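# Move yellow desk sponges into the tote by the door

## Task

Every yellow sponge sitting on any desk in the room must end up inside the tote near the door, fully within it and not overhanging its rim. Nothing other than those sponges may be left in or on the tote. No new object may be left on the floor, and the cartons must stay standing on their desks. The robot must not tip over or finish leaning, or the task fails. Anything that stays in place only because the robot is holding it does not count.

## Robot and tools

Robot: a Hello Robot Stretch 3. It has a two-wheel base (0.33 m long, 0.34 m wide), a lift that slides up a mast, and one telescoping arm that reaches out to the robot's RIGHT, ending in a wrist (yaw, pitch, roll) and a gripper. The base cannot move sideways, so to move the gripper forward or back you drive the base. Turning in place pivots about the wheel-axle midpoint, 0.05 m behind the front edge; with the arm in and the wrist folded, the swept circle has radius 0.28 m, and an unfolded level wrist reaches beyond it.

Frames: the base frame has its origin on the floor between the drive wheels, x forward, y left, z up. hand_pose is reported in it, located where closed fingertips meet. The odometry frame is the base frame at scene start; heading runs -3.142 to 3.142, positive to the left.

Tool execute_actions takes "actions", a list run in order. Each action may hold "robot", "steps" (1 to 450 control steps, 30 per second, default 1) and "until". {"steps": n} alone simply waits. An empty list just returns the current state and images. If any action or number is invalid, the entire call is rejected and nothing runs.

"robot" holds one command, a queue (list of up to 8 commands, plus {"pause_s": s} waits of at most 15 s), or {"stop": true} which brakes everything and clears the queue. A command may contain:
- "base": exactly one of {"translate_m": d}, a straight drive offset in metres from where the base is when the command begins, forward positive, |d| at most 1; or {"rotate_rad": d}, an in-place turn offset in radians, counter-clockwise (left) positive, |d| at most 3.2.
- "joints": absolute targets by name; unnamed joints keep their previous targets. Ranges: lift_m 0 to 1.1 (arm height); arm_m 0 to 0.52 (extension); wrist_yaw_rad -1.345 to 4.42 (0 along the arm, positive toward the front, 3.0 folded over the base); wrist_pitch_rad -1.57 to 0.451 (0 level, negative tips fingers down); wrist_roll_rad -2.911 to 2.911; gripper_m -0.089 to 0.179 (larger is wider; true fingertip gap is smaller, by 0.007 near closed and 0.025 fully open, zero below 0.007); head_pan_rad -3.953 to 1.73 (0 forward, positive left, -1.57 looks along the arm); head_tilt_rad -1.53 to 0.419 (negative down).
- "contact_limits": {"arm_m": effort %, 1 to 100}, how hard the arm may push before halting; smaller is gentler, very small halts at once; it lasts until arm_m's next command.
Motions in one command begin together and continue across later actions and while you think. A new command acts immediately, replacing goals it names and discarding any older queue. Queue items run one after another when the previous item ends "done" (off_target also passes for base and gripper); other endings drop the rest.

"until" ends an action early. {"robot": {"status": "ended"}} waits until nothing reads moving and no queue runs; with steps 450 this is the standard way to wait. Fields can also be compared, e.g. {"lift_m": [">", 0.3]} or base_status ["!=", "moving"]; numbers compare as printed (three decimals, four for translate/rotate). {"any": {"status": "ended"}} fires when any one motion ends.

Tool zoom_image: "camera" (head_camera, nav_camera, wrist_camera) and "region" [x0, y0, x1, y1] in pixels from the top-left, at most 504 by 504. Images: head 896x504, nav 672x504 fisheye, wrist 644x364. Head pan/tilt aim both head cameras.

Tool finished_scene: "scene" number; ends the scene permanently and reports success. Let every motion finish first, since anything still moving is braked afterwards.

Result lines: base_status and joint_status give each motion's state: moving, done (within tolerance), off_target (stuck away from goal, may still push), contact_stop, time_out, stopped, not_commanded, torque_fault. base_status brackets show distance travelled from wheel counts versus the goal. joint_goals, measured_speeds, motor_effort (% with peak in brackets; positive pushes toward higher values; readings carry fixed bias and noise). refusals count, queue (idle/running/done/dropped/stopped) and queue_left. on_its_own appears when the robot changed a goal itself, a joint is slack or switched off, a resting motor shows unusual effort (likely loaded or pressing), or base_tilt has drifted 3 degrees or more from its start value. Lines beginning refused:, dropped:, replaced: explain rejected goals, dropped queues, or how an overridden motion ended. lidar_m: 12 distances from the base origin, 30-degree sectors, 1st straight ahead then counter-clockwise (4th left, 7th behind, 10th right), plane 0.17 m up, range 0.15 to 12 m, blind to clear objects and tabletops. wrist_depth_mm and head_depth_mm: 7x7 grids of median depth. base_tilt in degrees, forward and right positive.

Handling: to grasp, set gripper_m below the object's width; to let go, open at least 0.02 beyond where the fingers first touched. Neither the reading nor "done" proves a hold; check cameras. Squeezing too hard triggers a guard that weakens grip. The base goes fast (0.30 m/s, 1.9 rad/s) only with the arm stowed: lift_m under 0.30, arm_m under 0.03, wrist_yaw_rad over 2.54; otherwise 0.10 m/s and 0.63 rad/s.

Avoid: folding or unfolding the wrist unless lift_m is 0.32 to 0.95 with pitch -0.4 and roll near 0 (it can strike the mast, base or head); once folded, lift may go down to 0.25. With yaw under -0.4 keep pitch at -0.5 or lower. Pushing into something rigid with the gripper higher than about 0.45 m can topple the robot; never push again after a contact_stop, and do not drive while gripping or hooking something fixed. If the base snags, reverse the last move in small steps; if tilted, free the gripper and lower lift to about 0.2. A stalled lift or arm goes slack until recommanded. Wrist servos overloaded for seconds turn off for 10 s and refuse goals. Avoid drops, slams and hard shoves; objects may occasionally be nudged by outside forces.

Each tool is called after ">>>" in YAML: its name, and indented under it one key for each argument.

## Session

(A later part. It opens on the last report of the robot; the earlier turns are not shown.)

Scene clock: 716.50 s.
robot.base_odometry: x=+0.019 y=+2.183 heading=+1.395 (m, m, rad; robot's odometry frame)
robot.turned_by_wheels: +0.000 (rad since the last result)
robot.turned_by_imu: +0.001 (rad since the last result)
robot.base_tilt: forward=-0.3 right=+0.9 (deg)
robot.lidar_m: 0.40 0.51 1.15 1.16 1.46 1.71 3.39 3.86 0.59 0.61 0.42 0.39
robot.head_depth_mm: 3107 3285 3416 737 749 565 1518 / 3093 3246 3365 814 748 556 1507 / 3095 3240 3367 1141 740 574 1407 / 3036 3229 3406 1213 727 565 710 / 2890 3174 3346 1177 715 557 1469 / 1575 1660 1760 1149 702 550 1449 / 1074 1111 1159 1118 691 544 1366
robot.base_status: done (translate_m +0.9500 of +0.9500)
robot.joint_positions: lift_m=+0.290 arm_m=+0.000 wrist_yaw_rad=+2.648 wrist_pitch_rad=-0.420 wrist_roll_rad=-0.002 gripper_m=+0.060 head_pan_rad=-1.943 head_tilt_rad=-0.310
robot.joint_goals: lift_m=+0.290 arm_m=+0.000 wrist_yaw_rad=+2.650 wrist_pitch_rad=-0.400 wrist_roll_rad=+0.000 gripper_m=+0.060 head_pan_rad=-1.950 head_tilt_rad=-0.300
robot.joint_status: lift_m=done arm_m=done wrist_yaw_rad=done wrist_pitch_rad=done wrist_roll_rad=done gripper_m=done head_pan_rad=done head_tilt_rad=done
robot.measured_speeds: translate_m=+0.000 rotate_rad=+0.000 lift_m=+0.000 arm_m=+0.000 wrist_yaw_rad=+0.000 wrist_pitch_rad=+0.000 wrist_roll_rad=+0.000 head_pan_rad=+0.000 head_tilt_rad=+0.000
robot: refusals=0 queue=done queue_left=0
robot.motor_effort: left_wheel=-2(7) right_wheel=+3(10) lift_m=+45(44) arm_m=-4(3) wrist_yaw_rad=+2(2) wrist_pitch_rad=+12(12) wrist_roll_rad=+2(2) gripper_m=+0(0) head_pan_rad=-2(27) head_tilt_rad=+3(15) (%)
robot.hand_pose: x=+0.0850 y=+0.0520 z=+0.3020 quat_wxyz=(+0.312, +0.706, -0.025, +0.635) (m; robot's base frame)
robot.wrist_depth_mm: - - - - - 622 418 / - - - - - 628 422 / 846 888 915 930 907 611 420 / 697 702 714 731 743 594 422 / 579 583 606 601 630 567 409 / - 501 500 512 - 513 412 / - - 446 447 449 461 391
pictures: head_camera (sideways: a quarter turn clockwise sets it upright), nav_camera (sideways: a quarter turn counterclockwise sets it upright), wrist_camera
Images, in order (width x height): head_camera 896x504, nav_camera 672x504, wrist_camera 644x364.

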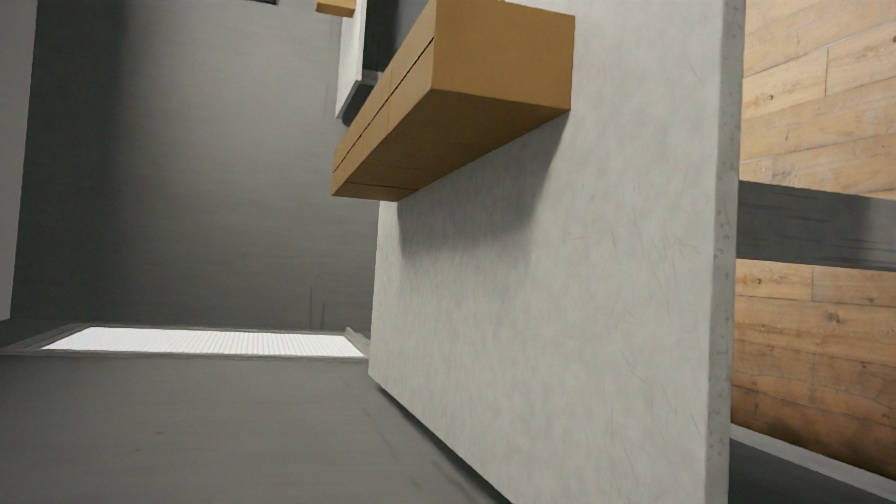

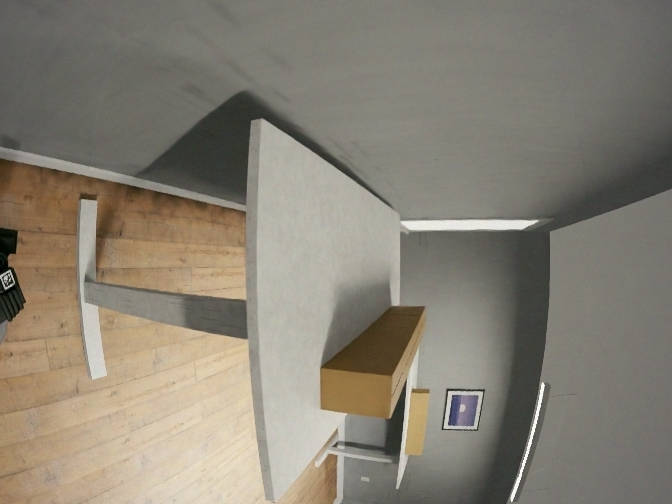

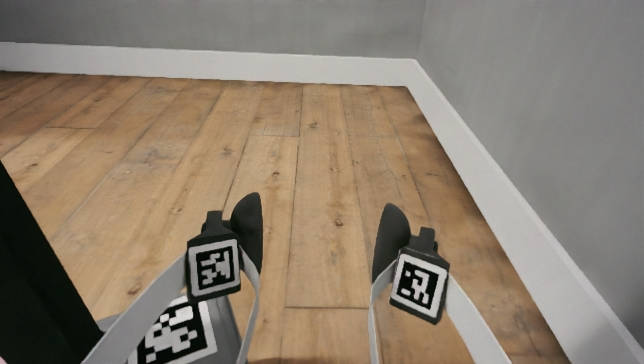

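>>> execute_actions:
  actions:
    - {"robot": [{"base": {"rotate_rad": 1.59}, "joints": {"head_pan_rad": 1.0, "head_tilt_rad": -0.35}}, {"base": {"translate_m": 0.85}}], "steps": 450, "until": {"robot": {"status": "ended"}}}

Scene clock: 745.57 s.
robot.base_odometry: x=-0.821 y=+2.316 heading=+2.985 (m, m, rad; robot's odometry frame)
robot.turned_by_wheels: +1.590 (rad since the last result)
robot.turned_by_imu: +1.600 (rad since the last result)
robot.base_tilt: forward=-0.3 right=+0.9 (deg)
robot.lidar_m: 0.39 0.50 0.61 1.00 3.92 1.39 1.17 0.81 0.76 0.58 0.40 0.38
robot.head_depth_mm: 673 670 667 664 641 659 660 / 847 843 838 837 703 789 826 / 1141 1136 1133 1021 691 1039 1107 / 1765 1750 1719 1079 679 1527 1390 / 2533 2660 2768 1050 668 1653 1382 / 2472 2621 2741 1024 656 675 754 / 2438 2590 1379 929 645 669 1277
robot.base_status: done (translate_m +0.8500 of +0.8500)
robot.joint_positions: lift_m=+0.290 arm_m=+0.000 wrist_yaw_rad=+2.648 wrist_pitch_rad=-0.420 wrist_roll_rad=-0.002 gripper_m=+0.060 head_pan_rad=+0.993 head_tilt_rad=-0.346
robot.joint_goals: lift_m=+0.290 arm_m=+0.000 wrist_yaw_rad=+2.650 wrist_pitch_rad=-0.400 wrist_roll_rad=+0.000 gripper_m=+0.060 head_pan_rad=+1.000 head_tilt_rad=-0.350
robot.joint_status: lift_m=done arm_m=done wrist_yaw_rad=done wrist_pitch_rad=done wrist_roll_rad=done gripper_m=done head_pan_rad=done head_tilt_rad=done
robot.measured_speeds: translate_m=+0.000 rotate_rad=+0.000 lift_m=+0.000 arm_m=+0.000 wrist_yaw_rad=+0.000 wrist_pitch_rad=+0.000 wrist_roll_rad=+0.000 head_pan_rad=+0.000 head_tilt_rad=+0.000
robot: refusals=0 queue=done queue_left=0
robot.motor_effort: left_wheel=-2(8) right_wheel=+3(13) lift_m=+44(44) arm_m=-3(3) wrist_yaw_rad=+2(2) wrist_pitch_rad=+12(12) wrist_roll_rad=+2(2) gripper_m=+0(0) head_pan_rad=+2(25) head_tilt_rad=-1(8) (%)
robot.hand_pose: x=+0.0850 y=+0.0521 z=+0.3021 quat_wxyz=(+0.312, +0.706, -0.025, +0.635) (m; robot's base frame)
robot.wrist_depth_mm: - - - - - 614 413 / - - - - - 620 413 / 877 881 875 788 916 614 412 / 697 705 698 734 749 594 403 / 586 580 609 605 643 568 404 / - 512 500 496 - 511 400 / - - 448 442 447 456 380
pictures: head_camera (sideways: a quarter turn clockwise sets it upright), nav_camera (sideways: a quarter turn counterclockwise sets it upright), wrist_camera
Images, in order (width x height): head_camera 896x504, nav_camera 672x504, wrist_camera 644x364.

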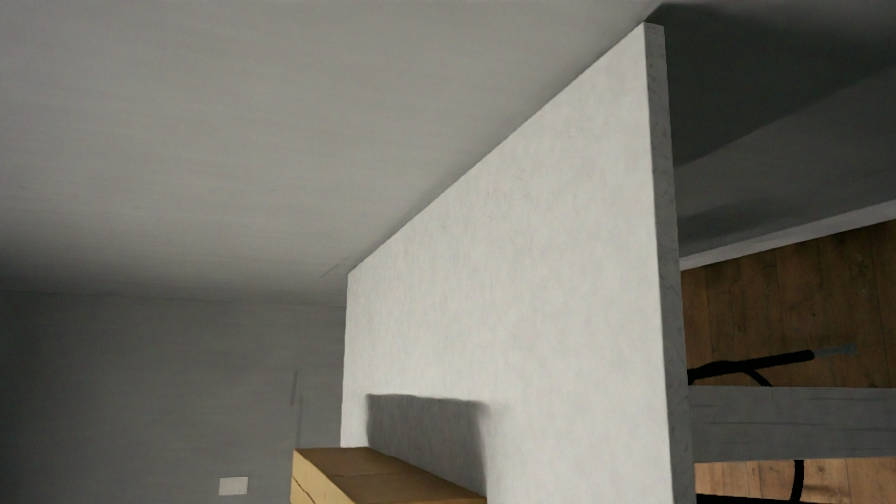

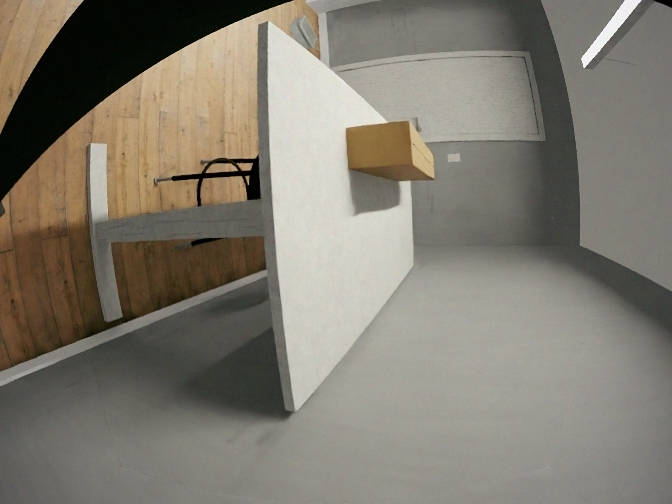

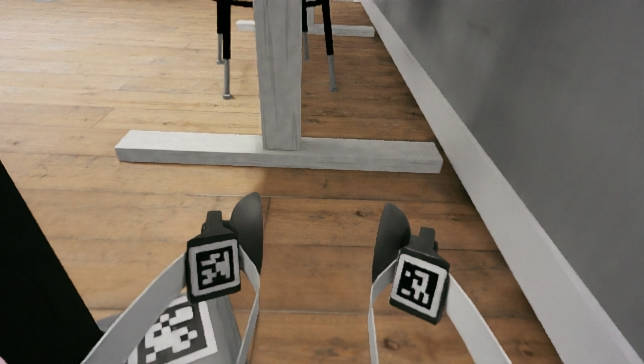

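>>> zoom_image:
  camera: "nav_camera"
  region: [240, 0, 460, 200]

Region (240, 0, 460, 200) of nav_camera's 672x504 image, scaled by 2.291, with more detail than that image has; it fills the top 458 rows of this view, and the rest is white.

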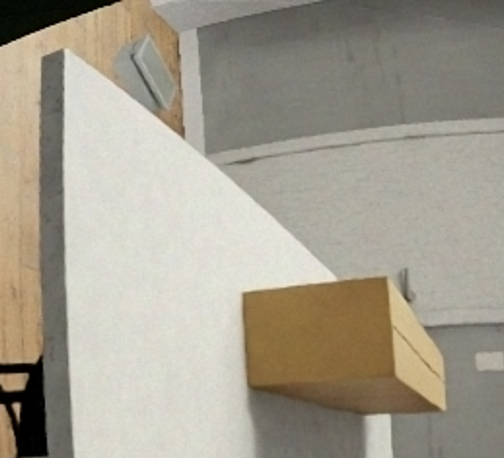

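>>> finished_scene:
  scene: 2

The scene is finished: the task was done.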